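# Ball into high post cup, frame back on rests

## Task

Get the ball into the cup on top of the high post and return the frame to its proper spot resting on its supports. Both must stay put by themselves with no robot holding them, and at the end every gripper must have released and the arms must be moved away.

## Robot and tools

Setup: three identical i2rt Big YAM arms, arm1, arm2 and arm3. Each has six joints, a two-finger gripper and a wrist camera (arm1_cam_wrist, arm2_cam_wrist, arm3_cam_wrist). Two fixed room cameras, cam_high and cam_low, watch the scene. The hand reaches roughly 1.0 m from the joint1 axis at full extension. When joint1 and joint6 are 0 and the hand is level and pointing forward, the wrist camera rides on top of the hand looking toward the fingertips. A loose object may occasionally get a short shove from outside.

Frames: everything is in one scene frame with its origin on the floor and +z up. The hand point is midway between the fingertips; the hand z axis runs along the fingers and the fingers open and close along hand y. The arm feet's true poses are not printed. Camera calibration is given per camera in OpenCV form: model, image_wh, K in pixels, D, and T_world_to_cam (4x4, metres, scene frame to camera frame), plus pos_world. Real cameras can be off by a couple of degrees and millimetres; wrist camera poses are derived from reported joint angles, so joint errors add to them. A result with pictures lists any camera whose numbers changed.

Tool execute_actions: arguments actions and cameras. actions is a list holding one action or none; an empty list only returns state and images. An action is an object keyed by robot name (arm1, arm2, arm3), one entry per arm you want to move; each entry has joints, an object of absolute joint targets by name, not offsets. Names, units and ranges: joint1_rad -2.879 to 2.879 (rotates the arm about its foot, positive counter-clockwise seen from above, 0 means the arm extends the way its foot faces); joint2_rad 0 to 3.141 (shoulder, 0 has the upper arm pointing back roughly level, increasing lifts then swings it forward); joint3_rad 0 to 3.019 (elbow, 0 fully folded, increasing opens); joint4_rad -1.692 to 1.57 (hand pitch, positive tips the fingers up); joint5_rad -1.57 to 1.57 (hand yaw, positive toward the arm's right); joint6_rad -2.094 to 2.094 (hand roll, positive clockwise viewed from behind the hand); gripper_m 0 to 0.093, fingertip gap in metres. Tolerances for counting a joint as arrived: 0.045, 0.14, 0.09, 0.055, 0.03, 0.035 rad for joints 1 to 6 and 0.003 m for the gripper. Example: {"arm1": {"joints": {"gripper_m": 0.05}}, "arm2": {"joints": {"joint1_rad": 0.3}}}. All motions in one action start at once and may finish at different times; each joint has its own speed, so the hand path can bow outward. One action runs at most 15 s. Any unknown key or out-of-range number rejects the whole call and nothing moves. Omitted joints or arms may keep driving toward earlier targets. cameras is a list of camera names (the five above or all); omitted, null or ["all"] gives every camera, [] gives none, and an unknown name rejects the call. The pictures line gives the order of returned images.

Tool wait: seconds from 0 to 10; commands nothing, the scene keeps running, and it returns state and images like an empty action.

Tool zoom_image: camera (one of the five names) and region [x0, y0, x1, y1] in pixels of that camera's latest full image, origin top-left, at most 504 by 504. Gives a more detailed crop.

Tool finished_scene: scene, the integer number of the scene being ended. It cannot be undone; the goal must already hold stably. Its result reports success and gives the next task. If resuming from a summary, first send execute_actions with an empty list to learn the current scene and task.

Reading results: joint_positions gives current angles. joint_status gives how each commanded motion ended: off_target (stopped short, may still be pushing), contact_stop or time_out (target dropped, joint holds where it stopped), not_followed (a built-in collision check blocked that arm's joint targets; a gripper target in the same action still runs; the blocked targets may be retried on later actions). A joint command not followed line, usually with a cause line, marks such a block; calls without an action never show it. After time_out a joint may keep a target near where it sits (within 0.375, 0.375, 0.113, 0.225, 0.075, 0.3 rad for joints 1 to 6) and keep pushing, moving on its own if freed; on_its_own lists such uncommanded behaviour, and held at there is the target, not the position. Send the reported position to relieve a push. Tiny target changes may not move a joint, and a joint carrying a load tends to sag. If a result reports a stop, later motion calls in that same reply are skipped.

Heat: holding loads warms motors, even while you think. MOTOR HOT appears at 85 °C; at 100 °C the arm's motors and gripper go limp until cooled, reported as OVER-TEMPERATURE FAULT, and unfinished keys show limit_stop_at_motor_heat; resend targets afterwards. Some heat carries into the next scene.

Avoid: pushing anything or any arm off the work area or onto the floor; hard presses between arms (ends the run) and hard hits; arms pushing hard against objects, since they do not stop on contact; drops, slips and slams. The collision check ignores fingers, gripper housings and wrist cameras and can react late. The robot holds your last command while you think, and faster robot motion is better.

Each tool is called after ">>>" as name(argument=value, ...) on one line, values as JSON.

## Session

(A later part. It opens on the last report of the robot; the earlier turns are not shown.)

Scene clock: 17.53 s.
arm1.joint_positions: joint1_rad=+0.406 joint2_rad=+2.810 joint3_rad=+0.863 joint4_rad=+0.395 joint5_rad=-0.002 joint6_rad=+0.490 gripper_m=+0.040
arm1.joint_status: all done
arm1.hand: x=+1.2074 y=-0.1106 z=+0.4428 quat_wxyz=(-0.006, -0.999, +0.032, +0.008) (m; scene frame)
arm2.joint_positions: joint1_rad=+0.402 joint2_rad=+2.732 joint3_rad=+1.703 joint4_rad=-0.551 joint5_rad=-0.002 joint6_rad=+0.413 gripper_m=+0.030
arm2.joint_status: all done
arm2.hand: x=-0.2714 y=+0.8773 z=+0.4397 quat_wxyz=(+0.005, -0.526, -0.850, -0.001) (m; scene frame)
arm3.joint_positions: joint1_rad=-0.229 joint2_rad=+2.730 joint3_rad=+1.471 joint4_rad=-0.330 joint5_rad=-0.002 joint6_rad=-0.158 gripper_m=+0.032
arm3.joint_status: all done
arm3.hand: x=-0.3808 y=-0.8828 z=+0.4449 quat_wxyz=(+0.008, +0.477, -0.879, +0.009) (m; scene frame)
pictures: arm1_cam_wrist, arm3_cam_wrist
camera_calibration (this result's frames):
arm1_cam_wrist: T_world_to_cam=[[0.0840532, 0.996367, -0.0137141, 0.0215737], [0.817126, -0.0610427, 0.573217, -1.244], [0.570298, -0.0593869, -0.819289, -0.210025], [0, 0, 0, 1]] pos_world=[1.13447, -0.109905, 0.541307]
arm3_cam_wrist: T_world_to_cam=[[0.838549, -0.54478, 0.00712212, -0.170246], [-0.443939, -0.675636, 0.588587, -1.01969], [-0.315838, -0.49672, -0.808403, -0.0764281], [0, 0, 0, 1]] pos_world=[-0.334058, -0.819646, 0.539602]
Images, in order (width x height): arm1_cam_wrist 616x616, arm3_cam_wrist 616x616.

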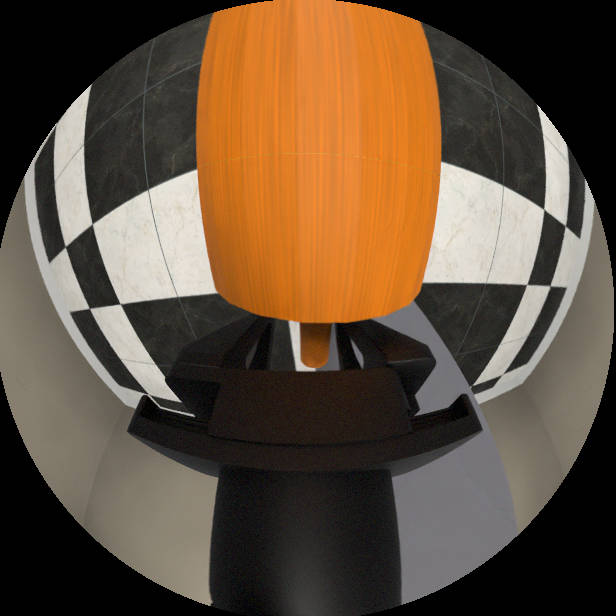

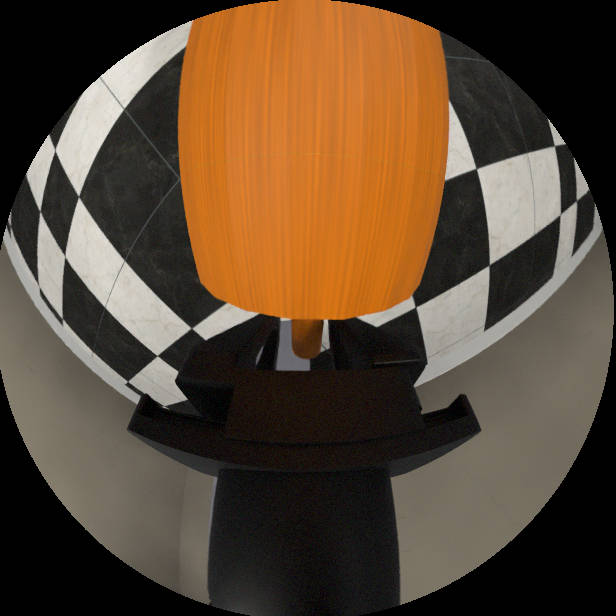

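>>> execute_actions(actions=[{"arm1":{"joints":{"joint2_rad":2.858}},"arm2":{"joints":{"gripper_m":0.0}},"arm3":{"joints":{"gripper_m":0.0}}}], cameras=["arm1_cam_wrist"])

Scene clock: 18.33 s.
arm1.joint_positions: joint1_rad=+0.406 joint2_rad=+2.831 joint3_rad=+0.863 joint4_rad=+0.395 joint5_rad=-0.002 joint6_rad=+0.490 gripper_m=+0.040
arm1.joint_status: all done
arm1.hand: x=+1.2178 y=-0.1059 z=+0.4378 quat_wxyz=(-0.001, -0.999, +0.032, -0.001) (m; scene frame)
arm2.joint_positions: joint1_rad=+0.402 joint2_rad=+2.732 joint3_rad=+1.703 joint4_rad=-0.551 joint5_rad=-0.002 joint6_rad=+0.415 gripper_m=+0.018
arm2.joint_status: gripper_m off_target (ended at +0.018, target +0.000)
arm2.hand: x=-0.2713 y=+0.8774 z=+0.4397 quat_wxyz=(+0.005, -0.527, -0.850, -0.002) (m; scene frame)
arm3.joint_positions: joint1_rad=-0.231 joint2_rad=+2.730 joint3_rad=+1.471 joint4_rad=-0.330 joint5_rad=+0.000 joint6_rad=-0.156 gripper_m=+0.019
arm3.joint_status: gripper_m off_target (ended at +0.019, target +0.000)
arm3.hand: x=-0.3797 y=-0.8835 z=+0.4450 quat_wxyz=(+0.007, +0.475, -0.880, +0.010) (m; scene frame)
pictures: arm1_cam_wrist
camera_calibration (this result's frames):
arm1_cam_wrist: T_world_to_cam=[[0.0841856, 0.996444, -0.00347173, 0.0113002], [0.806032, -0.0660492, 0.588175, -1.24291], [0.585854, -0.0523142, -0.808726, -0.242609], [0, 0, 0, 1]] pos_world=[1.143, -0.106045, 0.534881]
Images, in order (width x height): arm1_cam_wrist 616x616.

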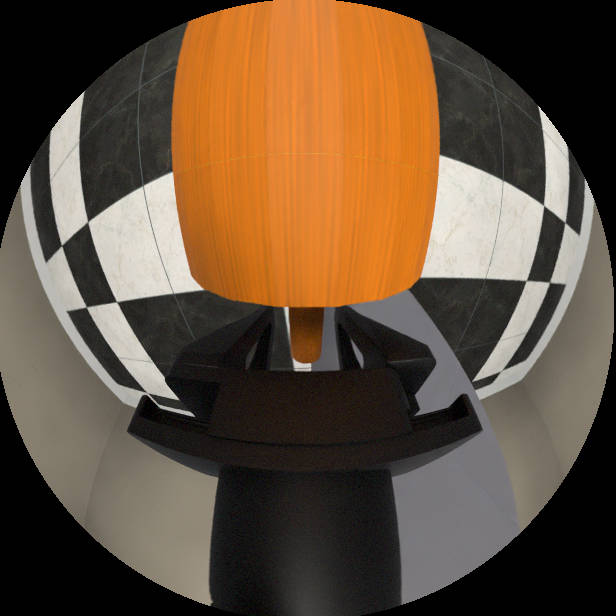

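>>> execute_actions(actions=[{"arm1":{"joints":{"joint1_rad":0.406,"joint2_rad":2.831,"gripper_m":0.0}},"arm2":{"joints":{"joint1_rad":0.402}},"arm3":{"joints":{"joint1_rad":-0.231}}}], cameras=[])

>>> execute_actions(actions=[{"arm1":{"joints":{"joint2_rad":2.70,"joint3_rad":0.771,"joint4_rad":0.365}},"arm2":{"joints":{"joint2_rad":2.615,"joint3_rad":1.655,"joint4_rad":-0.59}},"arm3":{"joints":{"joint2_rad":2.61,"joint3_rad":1.408,"joint4_rad":-0.364}}}], cameras=["cam_high","cam_low"])

Scene clock: 20.47 s.
arm1.joint_positions: joint1_rad=+0.406 joint2_rad=+2.831 joint3_rad=+0.863 joint4_rad=+0.396 joint5_rad=+0.001 joint6_rad=+0.490 gripper_m=+0.019
arm1.joint_status: gripper_m off_target (ended at +0.019, target +0.000); the others done
arm1.hand: x=+1.2174 y=-0.1055 z=+0.4378 quat_wxyz=(+0.000, -0.999, +0.032, +0.000) (m; scene frame)
arm2.joint_positions: joint1_rad=+0.402 joint2_rad=+2.732 joint3_rad=+1.703 joint4_rad=-0.551 joint5_rad=-0.002 joint6_rad=+0.416 gripper_m=+0.018
arm2.joint_status: all done
arm2.hand: x=-0.2713 y=+0.8774 z=+0.4397 quat_wxyz=(+0.005, -0.527, -0.850, -0.002) (m; scene frame)
arm3.joint_positions: joint1_rad=-0.231 joint2_rad=+2.730 joint3_rad=+1.471 joint4_rad=-0.329 joint5_rad=+0.000 joint6_rad=-0.156 gripper_m=+0.019
arm3.joint_status: all done
arm3.hand: x=-0.3797 y=-0.8834 z=+0.4450 quat_wxyz=(+0.007, +0.475, -0.880, +0.010) (m; scene frame)
pictures: none
No camera images: the call's "cameras" was empty. Leave "cameras" out to get every camera's image.

Scene clock: 21.40 s.
arm1.joint_positions: joint1_rad=+0.406 joint2_rad=+2.727 joint3_rad=+0.789 joint4_rad=+0.366 joint5_rad=+0.000 joint6_rad=+0.490 gripper_m=+0.019
arm1.joint_status: all done
arm1.hand: x=+1.2143 y=-0.1070 z=+0.4728 quat_wxyz=(-0.001, -0.999, +0.032, +0.000) (m; scene frame)
arm2.joint_positions: joint1_rad=+0.398 joint2_rad=+2.663 joint3_rad=+1.655 joint4_rad=-0.573 joint5_rad=+0.000 joint6_rad=+0.416 gripper_m=+0.018
arm2.joint_status: all done
arm2.hand: x=-0.2735 y=+0.8757 z=+0.4693 quat_wxyz=(+0.005, -0.529, -0.849, -0.001) (m; scene frame)
arm3.joint_positions: joint1_rad=-0.227 joint2_rad=+2.641 joint3_rad=+1.403 joint4_rad=-0.359 joint5_rad=+0.000 joint6_rad=-0.153 gripper_m=+0.019
arm3.joint_status: all done
arm3.hand: x=-0.3837 y=-0.8843 z=+0.4806 quat_wxyz=(+0.011, +0.475, -0.880, +0.011) (m; scene frame)
pictures: cam_high, cam_low
Images, in order (width x height): cam_high 896x504, cam_low 896x504.

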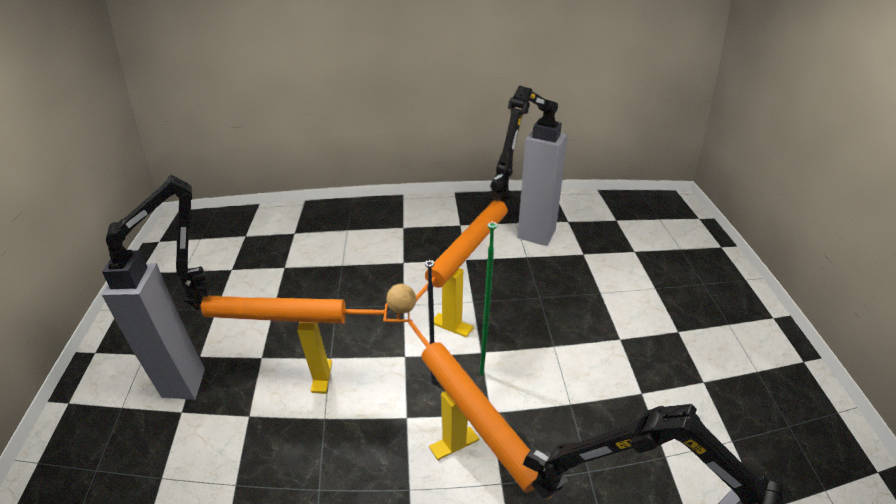

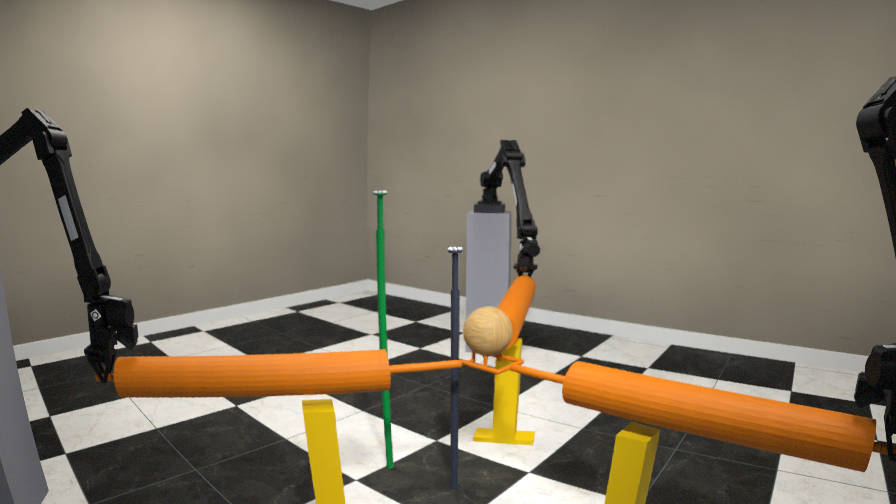

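>>> execute_actions(actions=[{"arm1":{"joints":{"joint2_rad":2.50,"joint3_rad":0.632,"joint4_rad":0.298}},"arm2":{"joints":{"joint2_rad":2.46,"joint3_rad":1.574,"joint4_rad":-0.66}},"arm3":{"joints":{"joint2_rad":2.455,"joint3_rad":1.323,"joint4_rad":-0.424}}}], cameras=[])

>>> execute_actions(actions=[{"arm1":{"joints":{"joint2_rad":2.284,"joint3_rad":0.535,"joint4_rad":0.18}},"arm2":{"joints":{"joint2_rad":2.338,"joint3_rad":1.53,"joint4_rad":-0.738}},"arm3":{"joints":{"joint2_rad":2.314,"joint3_rad":1.265,"joint4_rad":-0.508}}}], cameras=["cam_high","cam_low"])

Scene clock: 22.57 s.
arm1.joint_positions: joint1_rad=+0.406 joint2_rad=+2.518 joint3_rad=+0.642 joint4_rad=+0.301 joint5_rad=+0.001 joint6_rad=+0.490 gripper_m=+0.019
arm1.joint_status: all done
arm1.hand: x=+1.2193 y=-0.1044 z=+0.5404 quat_wxyz=(+0.001, -0.999, +0.032, -0.002) (m; scene frame)
arm2.joint_positions: joint1_rad=+0.406 joint2_rad=+2.495 joint3_rad=+1.568 joint4_rad=-0.651 joint5_rad=-0.002 joint6_rad=+0.419 gripper_m=+0.018
arm2.joint_status: all done
arm2.hand: x=-0.2689 y=+0.8780 z=+0.5466 quat_wxyz=(+0.004, -0.527, -0.850, -0.001) (m; scene frame)
arm3.joint_positions: joint1_rad=-0.231 joint2_rad=+2.478 joint3_rad=+1.314 joint4_rad=-0.423 joint5_rad=+0.000 joint6_rad=-0.152 gripper_m=+0.019
arm3.joint_status: all done
arm3.hand: x=-0.3804 y=-0.8821 z=+0.5483 quat_wxyz=(+0.007, +0.473, -0.881, +0.009) (m; scene frame)
pictures: none
No camera images: the call's "cameras" was empty. Leave "cameras" out to get every camera's image.

Scene clock: 23.57 s.
arm1.joint_positions: joint1_rad=+0.406 joint2_rad=+2.302 joint3_rad=+0.543 joint4_rad=+0.186 joint5_rad=+0.002 joint6_rad=+0.490 gripper_m=+0.019
arm1.joint_status: all done
arm1.hand: x=+1.2192 y=-0.1042 z=+0.6001 quat_wxyz=(+0.001, -0.999, +0.032, -0.001) (m; scene frame)
arm2.joint_positions: joint1_rad=+0.406 joint2_rad=+2.377 joint3_rad=+1.525 joint4_rad=-0.727 joint5_rad=-0.003 joint6_rad=+0.420 gripper_m=+0.018
arm2.joint_status: all done
arm2.hand: x=-0.2688 y=+0.8787 z=+0.6043 quat_wxyz=(+0.004, -0.527, -0.850, -0.002) (m; scene frame)
arm3.joint_positions: joint1_rad=-0.231 joint2_rad=+2.337 joint3_rad=+1.256 joint4_rad=-0.507 joint5_rad=+0.001 joint6_rad=-0.152 gripper_m=+0.019
arm3.joint_status: all done
arm3.hand: x=-0.3809 y=-0.8818 z=+0.6083 quat_wxyz=(+0.007, +0.473, -0.881, +0.010) (m; scene frame)
pictures: cam_high, cam_low
Images, in order (width x height): cam_high 896x504, cam_low 896x504.

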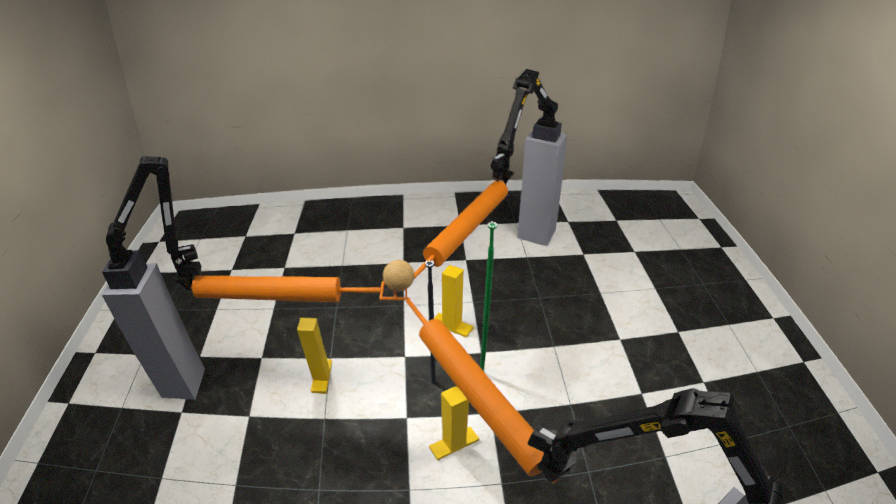

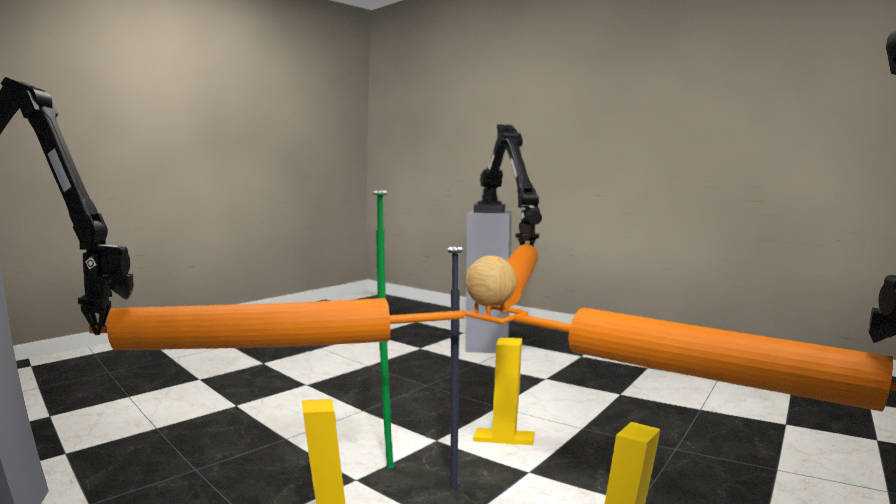

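>>> execute_actions(actions=[{"arm1":{"joints":{"joint2_rad":1.917,"joint3_rad":0.453,"joint4_rad":-0.102}},"arm2":{"joints":{"joint2_rad":2.182,"joint3_rad":1.515,"joint4_rad":-0.881}},"arm3":{"joints":{"joint2_rad":2.122,"joint3_rad":1.226,"joint4_rad":-0.663}}}], cameras=[])

>>> execute_actions(actions=[{"arm1":{"joints":{"joint2_rad":1.535,"joint3_rad":0.458,"joint4_rad":-0.479}},"arm2":{"joints":{"joint2_rad":2.044,"joint3_rad":1.57,"joint4_rad":-1.054}},"arm3":{"joints":{"joint2_rad":1.946,"joint3_rad":1.25,"joint4_rad":-0.852}}}], cameras=["cam_high","cam_low"])

Scene clock: 24.90 s.
arm1.joint_positions: joint1_rad=+0.406 joint2_rad=+1.939 joint3_rad=+0.455 joint4_rad=-0.092 joint5_rad=+0.002 joint6_rad=+0.490 gripper_m=+0.019
arm1.joint_status: all done
arm1.hand: x=+1.2189 y=-0.1041 z=+0.6872 quat_wxyz=(+0.001, -0.999, +0.032, -0.002) (m; scene frame)
arm2.joint_positions: joint1_rad=+0.409 joint2_rad=+2.209 joint3_rad=+1.507 joint4_rad=-0.875 joint5_rad=-0.002 joint6_rad=+0.422 gripper_m=+0.018
arm2.joint_status: all done
arm2.hand: x=-0.2679 y=+0.8795 z=+0.6953 quat_wxyz=(+0.003, -0.527, -0.850, -0.001) (m; scene frame)
arm3.joint_positions: joint1_rad=-0.233 joint2_rad=+2.138 joint3_rad=+1.214 joint4_rad=-0.665 joint5_rad=-0.001 joint6_rad=-0.152 gripper_m=+0.019
arm3.joint_status: all done
arm3.hand: x=-0.3813 y=-0.8815 z=+0.6974 quat_wxyz=(+0.007, +0.473, -0.881, +0.009) (m; scene frame)
pictures: none
No camera images: the call's "cameras" was empty. Leave "cameras" out to get every camera's image.

Scene clock: 25.97 s.
arm1.joint_positions: joint1_rad=+0.405 joint2_rad=+1.554 joint3_rad=+0.458 joint4_rad=-0.465 joint5_rad=+0.008 joint6_rad=+0.490 gripper_m=+0.019
arm1.joint_status: all done
arm1.hand: x=+1.2123 y=-0.1057 z=+0.7789 quat_wxyz=(+0.001, -0.999, +0.032, +0.006) (m; scene frame)
arm2.joint_positions: joint1_rad=+0.401 joint2_rad=+2.065 joint3_rad=+1.522 joint4_rad=-1.027 joint5_rad=+0.000 joint6_rad=+0.422 gripper_m=+0.018
arm2.joint_status: all done
arm2.hand: x=-0.2738 y=+0.8782 z=+0.7824 quat_wxyz=(+0.000, -0.530, -0.848, +0.000) (m; scene frame)
arm3.joint_positions: joint1_rad=-0.230 joint2_rad=+1.957 joint3_rad=+1.214 joint4_rad=-0.851 joint5_rad=-0.001 joint6_rad=-0.152 gripper_m=+0.019
arm3.joint_status: all done
arm3.hand: x=-0.3868 y=-0.8837 z=+0.7861 quat_wxyz=(+0.010, +0.474, -0.881, +0.010) (m; scene frame)
pictures: cam_high, cam_low
Images, in order (width x height): cam_high 896x504, cam_low 896x504.

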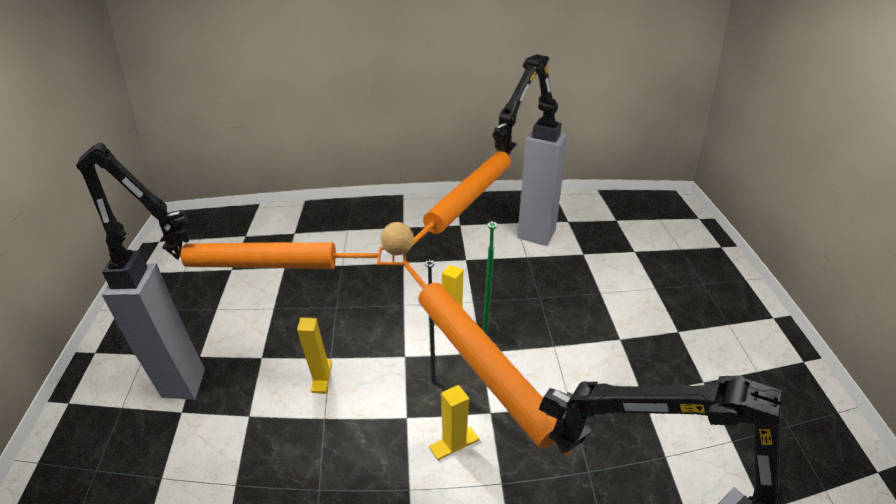

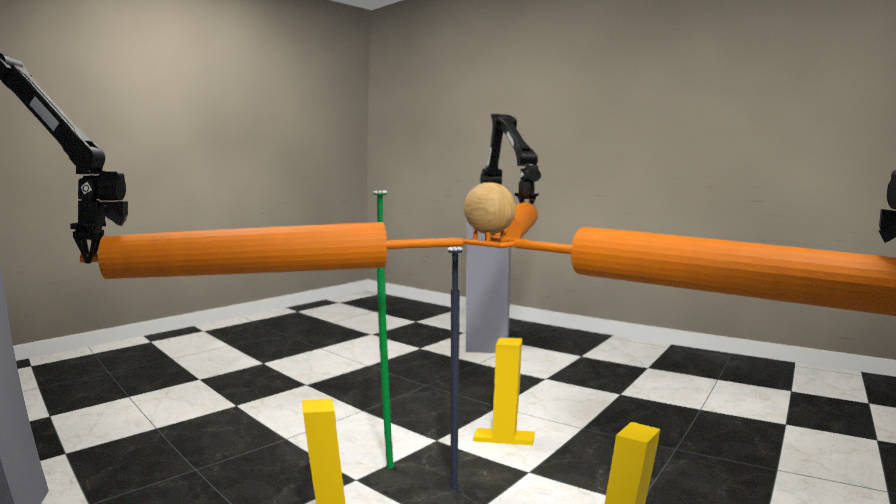

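>>> execute_actions(actions=[{"arm1":{"joints":{"joint1_rad":0.299,"joint2_rad":1.475,"joint3_rad":0.73,"joint4_rad":-0.787,"joint6_rad":0.379}},"arm2":{"joints":{"joint1_rad":0.298,"joint2_rad":1.835,"joint3_rad":1.402,"joint4_rad":-1.124,"joint6_rad":0.31}},"arm3":{"joints":{"joint1_rad":-0.11,"joint2_rad":1.731,"joint3_rad":1.128,"joint4_rad":-0.959,"joint6_rad":-0.021}}}], cameras=["cam_high","cam_low"])

Scene clock: 27.97 s.
arm1.joint_positions: joint1_rad=+0.298 joint2_rad=+1.507 joint3_rad=+0.697 joint4_rad=-0.758 joint5_rad=+0.003 joint6_rad=+0.380 gripper_m=+0.019
arm1.joint_status: all done
arm1.hand: x=+1.1368 y=-0.1019 z=+0.8445 quat_wxyz=(+0.000, -1.000, +0.031, +0.002) (m; scene frame)
arm2.joint_positions: joint1_rad=+0.305 joint2_rad=+1.856 joint3_rad=+1.385 joint4_rad=-1.114 joint5_rad=-0.005 joint6_rad=+0.318 gripper_m=+0.018
arm2.joint_status: all done
arm2.hand: x=-0.3522 y=+0.8785 z=+0.8494 quat_wxyz=(+0.006, -0.527, -0.850, -0.004) (m; scene frame)
arm3.joint_positions: joint1_rad=-0.115 joint2_rad=+1.742 joint3_rad=+1.109 joint4_rad=-0.957 joint5_rad=+0.004 joint6_rad=-0.035 gripper_m=+0.019
arm3.joint_status: all done
arm3.hand: x=-0.4588 y=-0.8847 z=+0.8545 quat_wxyz=(+0.007, +0.473, -0.881, +0.013) (m; scene frame)
pictures: cam_high, cam_low
Images, in order (width x height): cam_high 896x504, cam_low 896x504.

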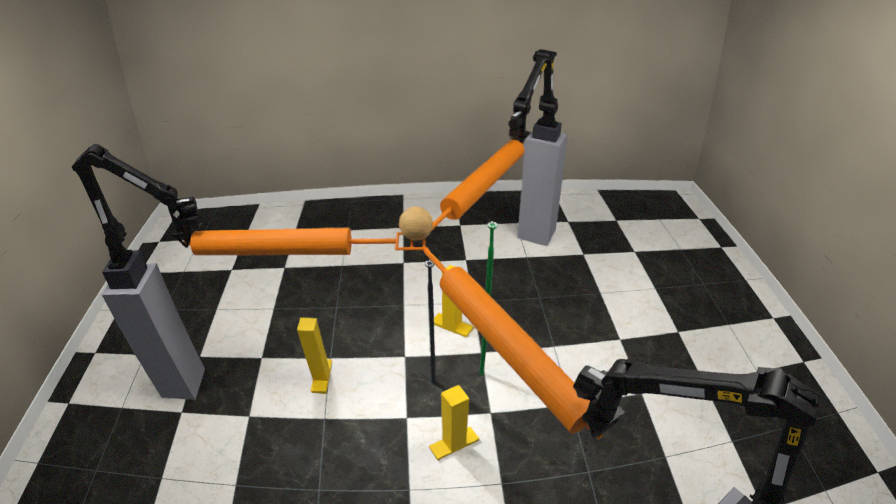

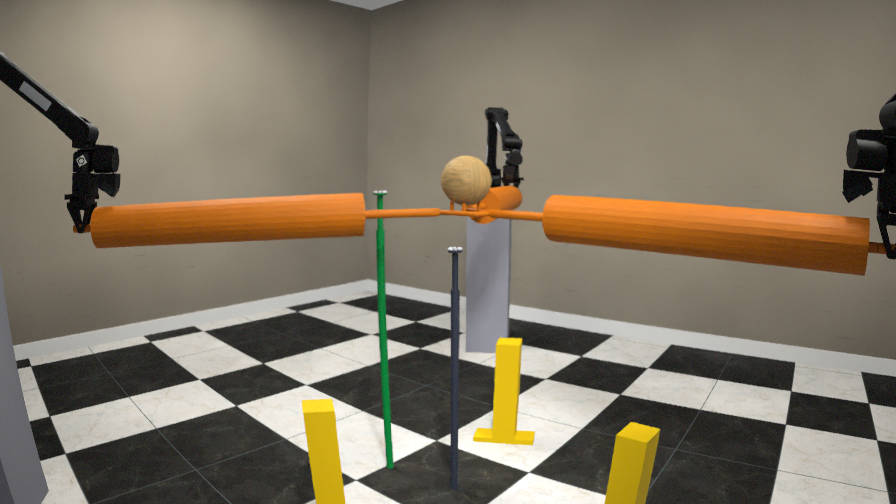

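>>> execute_actions(actions=[{"arm1":{"joints":{"joint1_rad":0.236,"joint2_rad":1.592,"joint3_rad":1.045,"joint4_rad":-1.008,"joint6_rad":0.316}},"arm2":{"joints":{"joint1_rad":0.164,"joint2_rad":1.635,"joint3_rad":1.299,"joint4_rad":-1.214,"joint6_rad":0.178}},"arm3":{"joints":{"joint1_rad":0.067,"joint2_rad":1.542,"joint3_rad":1.068,"joint4_rad":-1.087,"joint6_rad":0.155}}}], cameras=[])

>>> execute_actions(actions=[{"arm1":{"joints":{"joint1_rad":0.198,"joint2_rad":1.788,"joint3_rad":1.317,"joint4_rad":-1.075,"joint6_rad":0.279}},"arm2":{"joints":{"joint1_rad":-0.011,"joint2_rad":1.525,"joint3_rad":1.169,"joint4_rad":-1.175,"joint6_rad":0.003}},"arm3":{"joints":{"joint1_rad":0.278,"joint2_rad":1.452,"joint3_rad":0.971,"joint4_rad":-1.068,"joint6_rad":0.366}}}])

Scene clock: 29.40 s.
arm1.joint_positions: joint1_rad=+0.231 joint2_rad=+1.594 joint3_rad=+1.001 joint4_rad=-0.976 joint5_rad=+0.001 joint6_rad=+0.313 gripper_m=+0.019
arm1.joint_status: all done
arm1.hand: x=+1.0472 y=-0.1025 z=+0.9026 quat_wxyz=(-0.001, -1.000, +0.031, +0.001) (m; scene frame)
arm2.joint_positions: joint1_rad=+0.173 joint2_rad=+1.650 joint3_rad=+1.276 joint4_rad=-1.213 joint5_rad=-0.006 joint6_rad=+0.187 gripper_m=+0.018
arm2.joint_status: all done
arm2.hand: x=-0.4407 y=+0.8802 z=+0.9110 quat_wxyz=(+0.006, -0.527, -0.850, -0.006) (m; scene frame)
arm3.joint_positions: joint1_rad=+0.062 joint2_rad=+1.554 joint3_rad=+1.049 joint4_rad=-1.090 joint5_rad=+0.003 joint6_rad=+0.137 gripper_m=+0.019
arm3.joint_status: all done
arm3.hand: x=-0.5480 y=-0.8838 z=+0.9131 quat_wxyz=(+0.008, +0.475, -0.880, +0.015) (m; scene frame)
pictures: none
No camera images: the call's "cameras" was empty. Leave "cameras" out to get every camera's image.

Scene clock: 30.37 s.
arm1.joint_positions: joint1_rad=+0.199 joint2_rad=+1.798 joint3_rad=+1.273 joint4_rad=-1.041 joint5_rad=-0.001 joint6_rad=+0.279 gripper_m=+0.019
arm1.joint_status: all done
arm1.hand: x=+0.9571 y=-0.1092 z=+0.9011 quat_wxyz=(-0.002, -1.000, +0.030, +0.002) (m; scene frame)
arm2.joint_positions: joint1_rad=-0.007 joint2_rad=+1.565 joint3_rad=+1.140 joint4_rad=-1.177 joint5_rad=-0.006 joint6_rad=+0.007 gripper_m=+0.018
arm2.joint_status: all done
arm2.hand: x=-0.5319 y=+0.8741 z=+0.9002 quat_wxyz=(+0.012, -0.527, -0.849, -0.011) (m; scene frame)
arm3.joint_positions: joint1_rad=+0.271 joint2_rad=+1.480 joint3_rad=+0.944 joint4_rad=-1.072 joint5_rad=+0.003 joint6_rad=+0.347 gripper_m=+0.019
arm3.joint_status: all done
arm3.hand: x=-0.6375 y=-0.8908 z=+0.9060 quat_wxyz=(+0.010, +0.475, -0.880, +0.021) (m; scene frame)
pictures: arm1_cam_wrist, arm2_cam_wrist, arm3_cam_wrist, cam_high, cam_low
camera_calibration (this result's frames):
arm1_cam_wrist: T_world_to_cam=[[0.0807465, 0.996721, -0.00518707, 0.0430001], [0.810252, -0.0626076, 0.582728, -1.30434], [0.580493, -0.0512561, -0.812651, 0.293454], [0, 0, 0, 1]] pos_world=[0.88302, -0.109479, 0.998771]
arm2_cam_wrist: T_world_to_cam=[[-0.899877, -0.436044, -0.00928519, -0.0916444], [-0.34918, 0.70753, 0.61439, -1.35823], [-0.261331, 0.556118, -0.788948, 0.206389], [0, 0, 0, 1]] pos_world=[-0.502798, 0.806249, 0.99646]
arm3_cam_wrist: T_world_to_cam=[[0.836001, -0.548039, 0.0275074, 0.0143368], [-0.452325, -0.659882, 0.599965, -1.41205], [-0.310652, -0.514013, -0.799553, 0.19115], [0, 0, 0, 1]] pos_world=[-0.591312, -0.825678, 0.999623]
Images, in order (width x height): arm1_cam_wrist 616x616, arm2_cam_wrist 616x616, arm3_cam_wrist 616x616, cam_high 896x504, cam_low 896x504.

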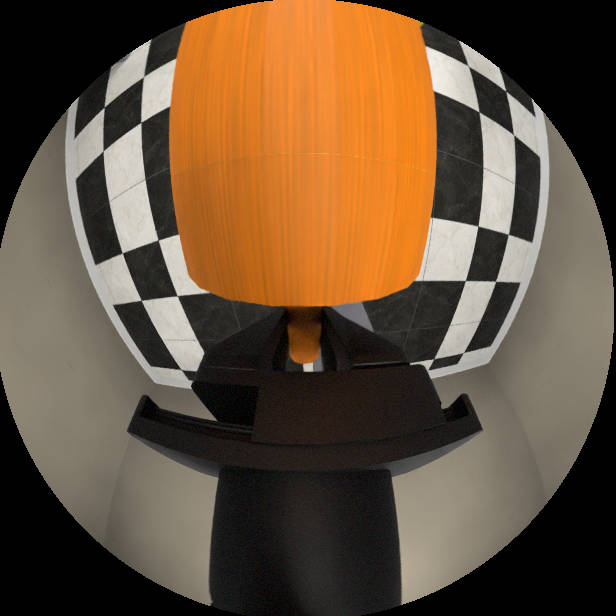

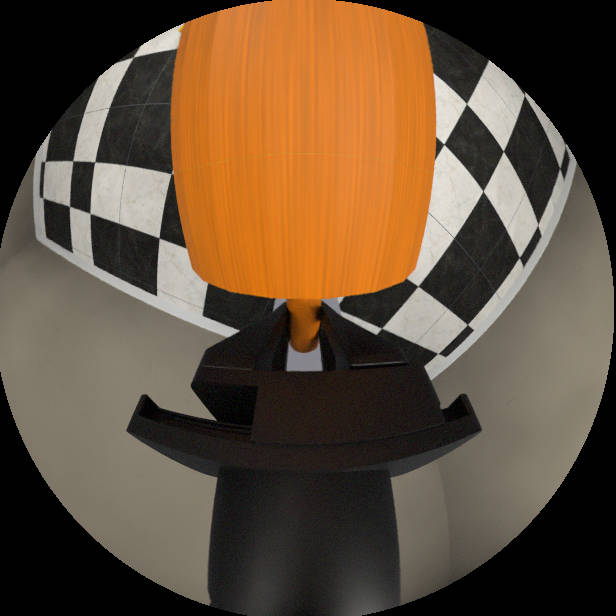

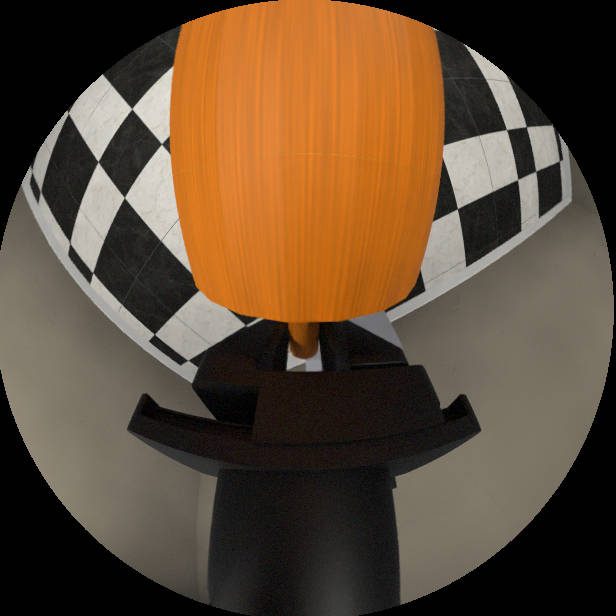

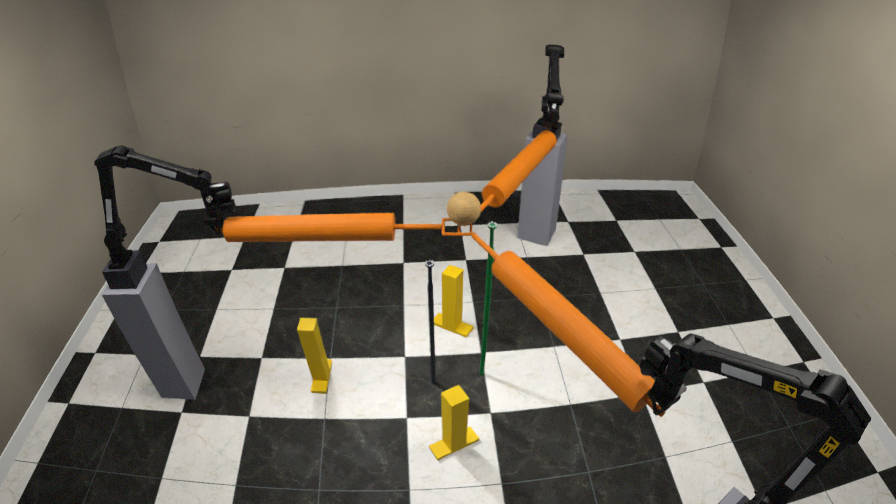

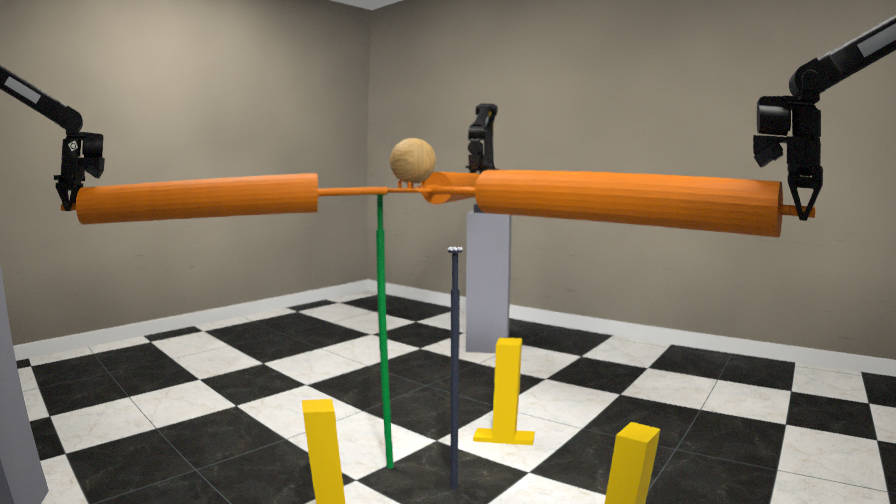

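>>> zoom_image(camera="cam_high", region=[420, 180, 520, 260])

>>> zoom_image(camera="cam_low", region=[350, 130, 450, 220])

Region (420, 180, 520, 260) of cam_high's 896x504 image, scaled by 5.040, with more detail than that image has; it fills the top 403 rows of this view, and the rest is white.

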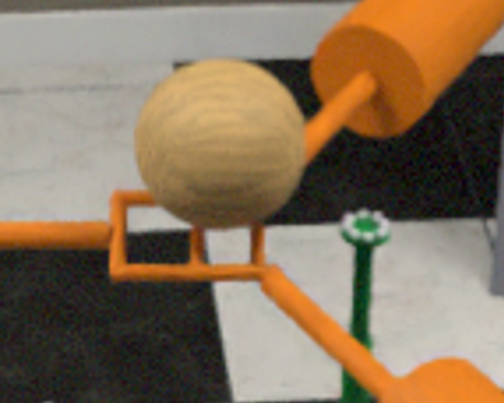

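Region (350, 130, 450, 220) of cam_low's 896x504 image, scaled by 5.040, with more detail than that image has; it fills the top 454 rows of this view, and the rest is white.

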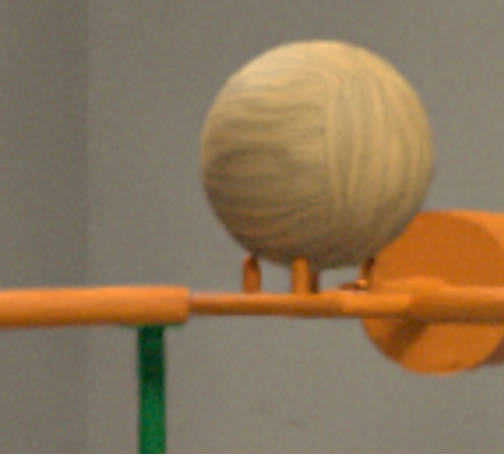

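>>> execute_actions(actions=[{"arm1":{"joints":{"joint1_rad":0.175,"joint2_rad":2.044,"joint3_rad":1.75,"joint4_rad":-1.235,"joint6_rad":0.256}},"arm2":{"joints":{"joint1_rad":-0.277,"joint2_rad":1.446,"joint3_rad":1.103,"joint4_rad":-1.194,"joint6_rad":-0.263}},"arm3":{"joints":{"joint1_rad":0.585,"joint2_rad":1.373,"joint3_rad":0.921,"joint4_rad":-1.099,"joint6_rad":0.673}}}], cameras=["cam_high","cam_low"])

>>> zoom_image(camera="cam_high", region=[440, 170, 540, 270])

>>> zoom_image(camera="cam_low", region=[330, 120, 430, 220])

Scene clock: 33.67 s.
arm1.joint_positions: joint1_rad=+0.177 joint2_rad=+2.054 joint3_rad=+1.694 joint4_rad=-1.200 joint5_rad=-0.003 joint6_rad=+0.256 gripper_m=+0.019
arm1.joint_status: all done
arm1.hand: x=+0.8439 y=-0.1208 z=+0.9084 quat_wxyz=(-0.003, -1.000, +0.030, +0.005) (m; scene frame)
arm2.joint_positions: joint1_rad=-0.273 joint2_rad=+1.478 joint3_rad=+1.077 joint4_rad=-1.191 joint5_rad=+0.000 joint6_rad=-0.260 gripper_m=+0.018
arm2.joint_status: all done
arm2.hand: x=-0.6456 y=+0.8628 z=+0.9127 quat_wxyz=(+0.007, -0.527, -0.850, -0.008) (m; scene frame)
arm3.joint_positions: joint1_rad=+0.574 joint2_rad=+1.394 joint3_rad=+0.898 joint4_rad=-1.098 joint5_rad=+0.000 joint6_rad=+0.649 gripper_m=+0.019
arm3.joint_status: all done
arm3.hand: x=-0.7493 y=-0.9035 z=+0.9194 quat_wxyz=(+0.004, +0.475, -0.880, +0.018) (m; scene frame)
pictures: cam_high, cam_low
Images, in order (width x height): cam_high 896x504, cam_low 896x504.

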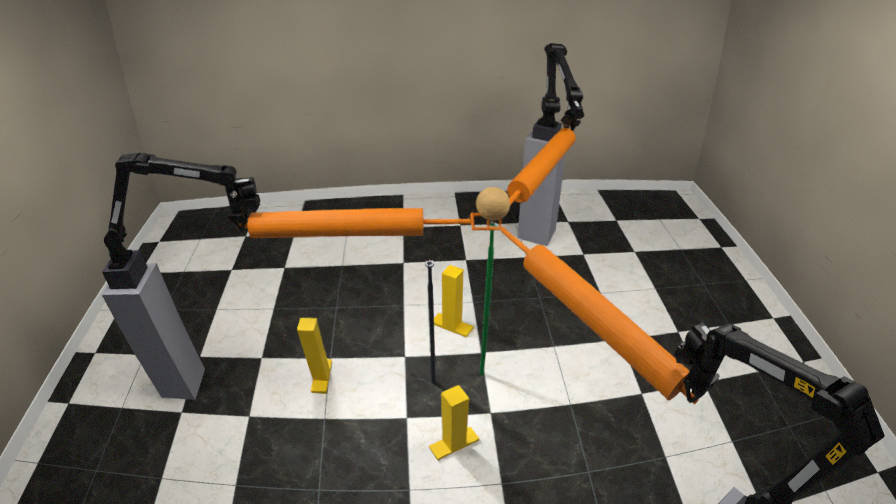

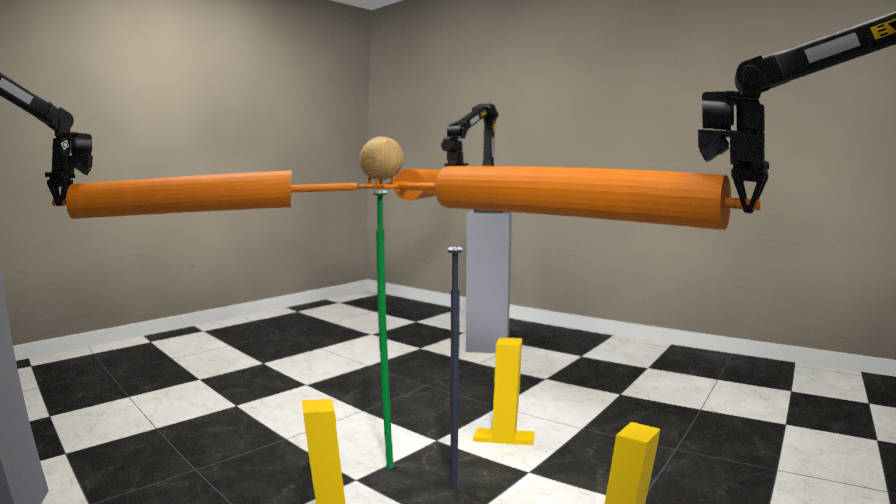

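Region (440, 170, 540, 270) of cam_high's 896x504 image, scaled by 5.040, with more detail than that image has.

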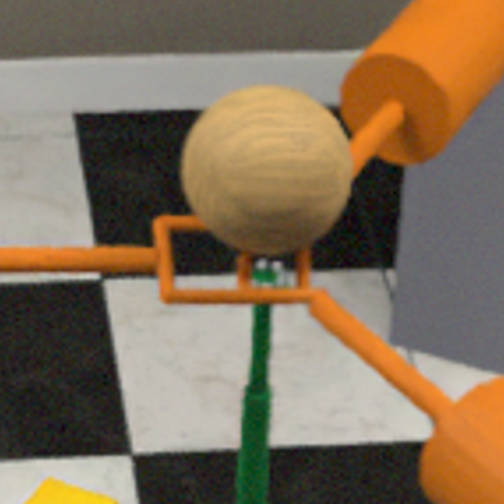

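Region (330, 120, 430, 220) of cam_low's 896x504 image, scaled by 5.040, with more detail than that image has.

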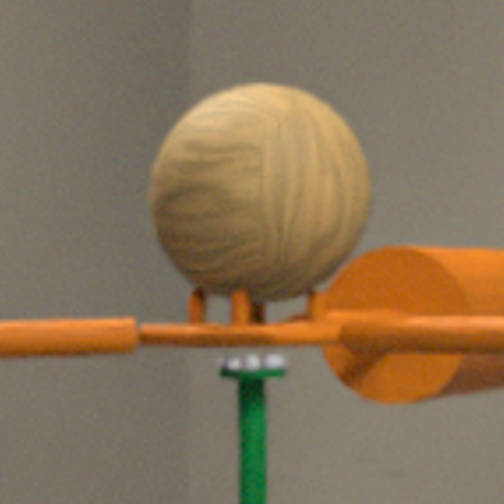

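>>> execute_actions(actions=[{"arm1":{"joints":{"joint1_rad":0.192,"joint2_rad":2.09,"joint3_rad":1.712,"joint4_rad":-1.162,"joint6_rad":0.268}},"arm2":{"joints":{"joint1_rad":-0.293,"joint2_rad":1.526,"joint3_rad":1.07,"joint4_rad":-1.113,"joint6_rad":-0.278}},"arm3":{"joints":{"joint1_rad":0.597,"joint2_rad":1.433,"joint3_rad":0.872,"joint4_rad":-1.008,"joint6_rad":0.683}}}], cameras=["cam_high","cam_low"])

>>> zoom_image(camera="cam_high", region=[440, 170, 540, 270])

>>> zoom_image(camera="cam_low", region=[330, 120, 430, 220])

Scene clock: 35.43 s.
arm1.joint_positions: joint1_rad=+0.186 joint2_rad=+2.099 joint3_rad=+1.694 joint4_rad=-1.160 joint5_rad=-0.002 joint6_rad=+0.263 gripper_m=+0.019
arm1.joint_status: all done
arm1.hand: x=+0.8392 y=-0.1273 z=+0.8815 quat_wxyz=(-0.003, -1.000, +0.029, +0.003) (m; scene frame)
arm2.joint_positions: joint1_rad=-0.281 joint2_rad=+1.542 joint3_rad=+1.050 joint4_rad=-1.126 joint5_rad=-0.001 joint6_rad=-0.269 gripper_m=+0.018
arm2.joint_status: all done
arm2.hand: x=-0.6482 y=+0.8595 z=+0.8787 quat_wxyz=(+0.016, -0.527, -0.850, -0.018) (m; scene frame)
arm3.joint_positions: joint1_rad=+0.588 joint2_rad=+1.454 joint3_rad=+0.854 joint4_rad=-1.015 joint5_rad=-0.007 joint6_rad=+0.663 gripper_m=+0.019
arm3.joint_status: all done
arm3.hand: x=-0.7549 y=-0.9069 z=+0.8853 quat_wxyz=(+0.011, +0.474, -0.880, +0.025) (m; scene frame)
pictures: cam_high, cam_low
Images, in order (width x height): cam_high 896x504, cam_low 896x504.

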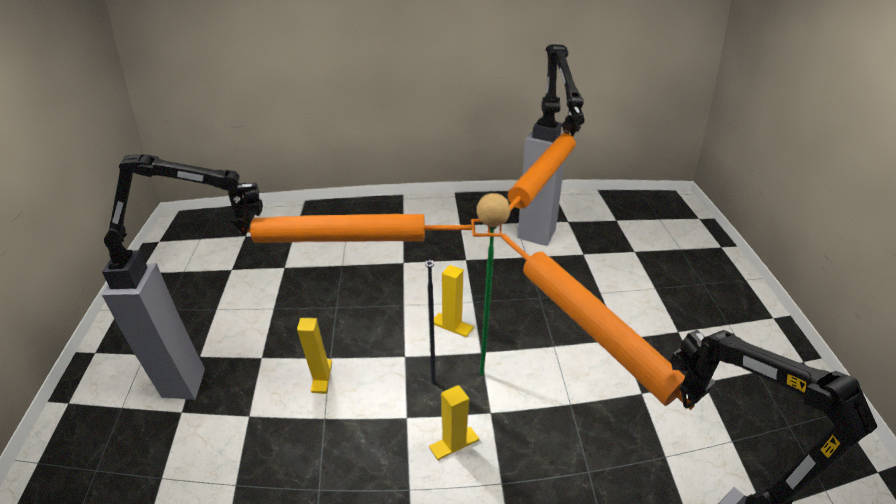

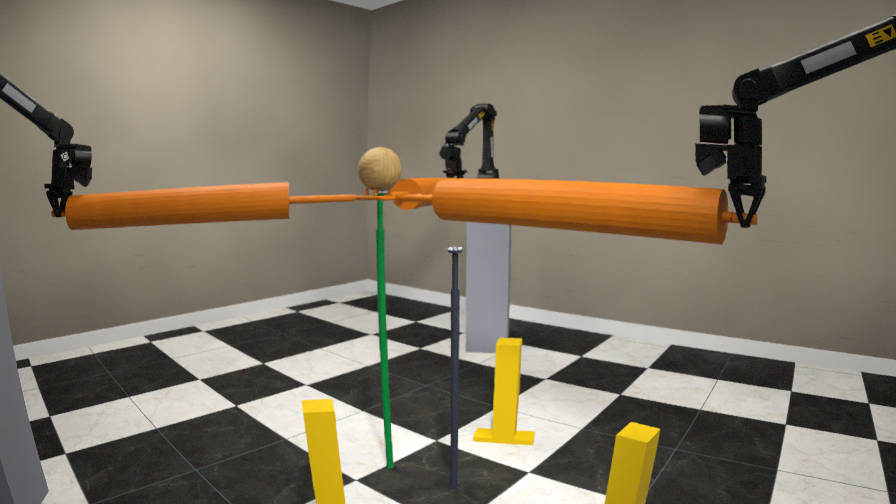

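Region (440, 170, 540, 270) of cam_high's 896x504 image, scaled by 5.040, with more detail than that image has.

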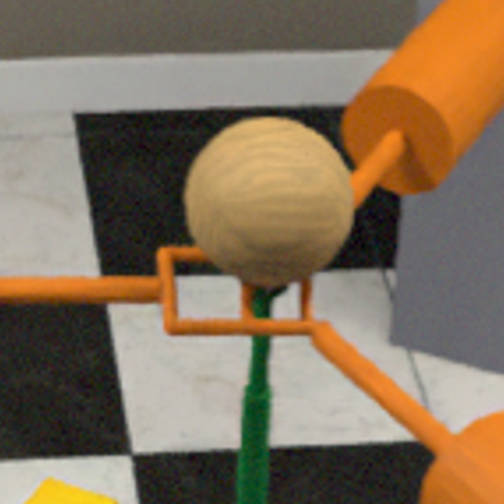

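Region (330, 120, 430, 220) of cam_low's 896x504 image, scaled by 5.040, with more detail than that image has.

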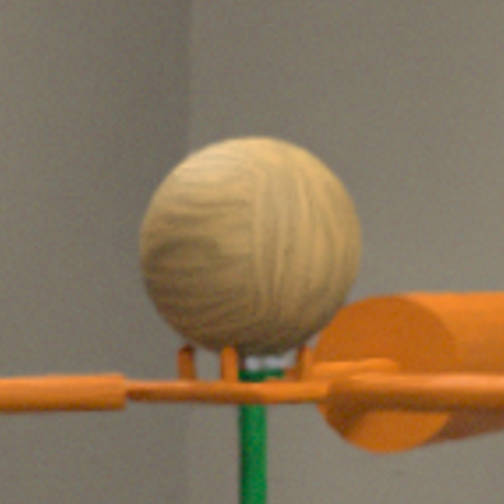

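>>> execute_actions(actions=[{"arm1":{"joints":{"joint1_rad":0.186,"joint2_rad":2.146,"joint3_rad":1.665,"joint4_rad":-1.068}},"arm2":{"joints":{"joint1_rad":-0.283,"joint2_rad":1.58,"joint3_rad":1.0,"joint4_rad":-0.99}},"arm3":{"joints":{"joint1_rad":0.59,"joint2_rad":1.51,"joint3_rad":0.812,"joint4_rad":-0.868}}}], cameras=["cam_high","cam_low"])

>>> zoom_image(camera="cam_high", region=[410, 170, 540, 290])

>>> zoom_image(camera="cam_low", region=[330, 130, 480, 270])

Scene clock: 36.87 s.
arm1.joint_positions: joint1_rad=+0.186 joint2_rad=+2.151 joint3_rad=+1.662 joint4_rad=-1.077 joint5_rad=-0.003 joint6_rad=+0.263 gripper_m=+0.019
arm1.joint_status: all done
arm1.hand: x=+0.8384 y=-0.1276 z=+0.8392 quat_wxyz=(-0.003, -1.000, +0.029, +0.002) (m; scene frame)
arm2.joint_positions: joint1_rad=-0.281 joint2_rad=+1.586 joint3_rad=+0.988 joint4_rad=-1.005 joint5_rad=+0.001 joint6_rad=-0.269 gripper_m=+0.018
arm2.joint_status: all done
arm2.hand: x=-0.6486 y=+0.8599 z=+0.8410 quat_wxyz=(+0.011, -0.527, -0.850, -0.011) (m; scene frame)
arm3.joint_positions: joint1_rad=+0.588 joint2_rad=+1.526 joint3_rad=+0.800 joint4_rad=-0.879 joint5_rad=-0.012 joint6_rad=+0.664 gripper_m=+0.019
arm3.joint_status: all done
arm3.hand: x=-0.7555 y=-0.9069 z=+0.8447 quat_wxyz=(+0.011, +0.474, -0.880, +0.020) (m; scene frame)
pictures: cam_high, cam_low
Images, in order (width x height): cam_high 896x504, cam_low 896x504.

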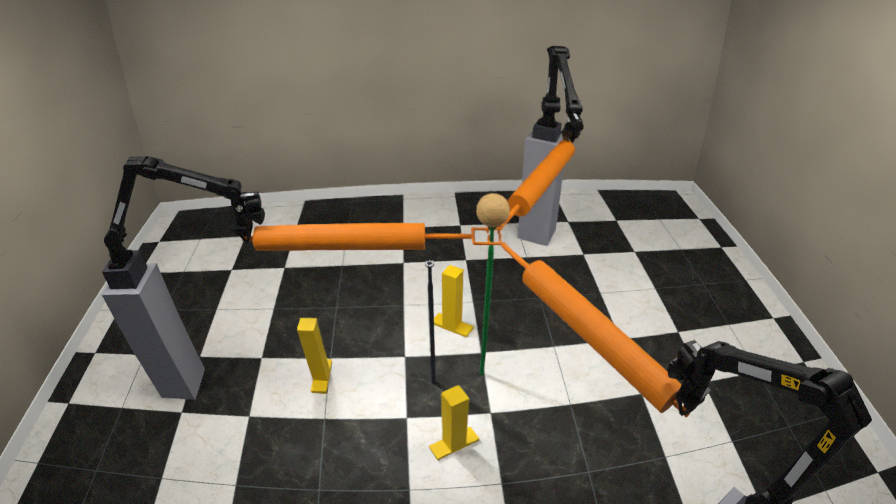

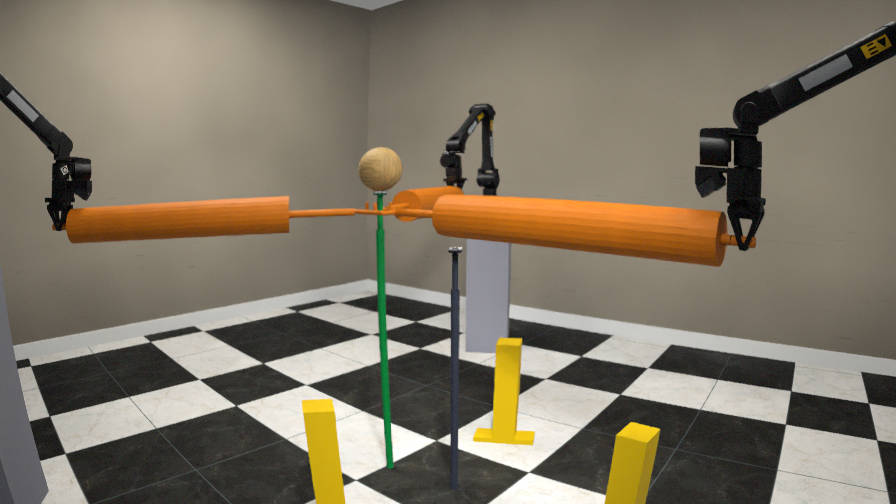

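Region (410, 170, 540, 290) of cam_high's 896x504 image, scaled by 3.877, with more detail than that image has; it fills the top 465 rows of this view, and the rest is white.

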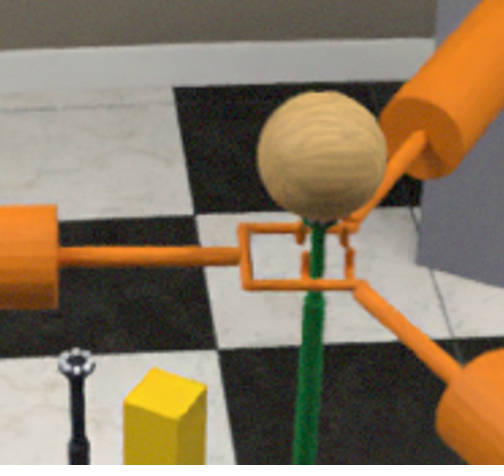

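Region (330, 130, 480, 270) of cam_low's 896x504 image, scaled by 3.360, with more detail than that image has; it fills the top 470 rows of this view, and the rest is white.

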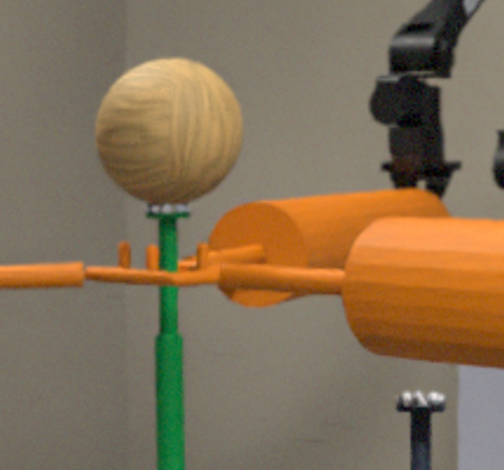

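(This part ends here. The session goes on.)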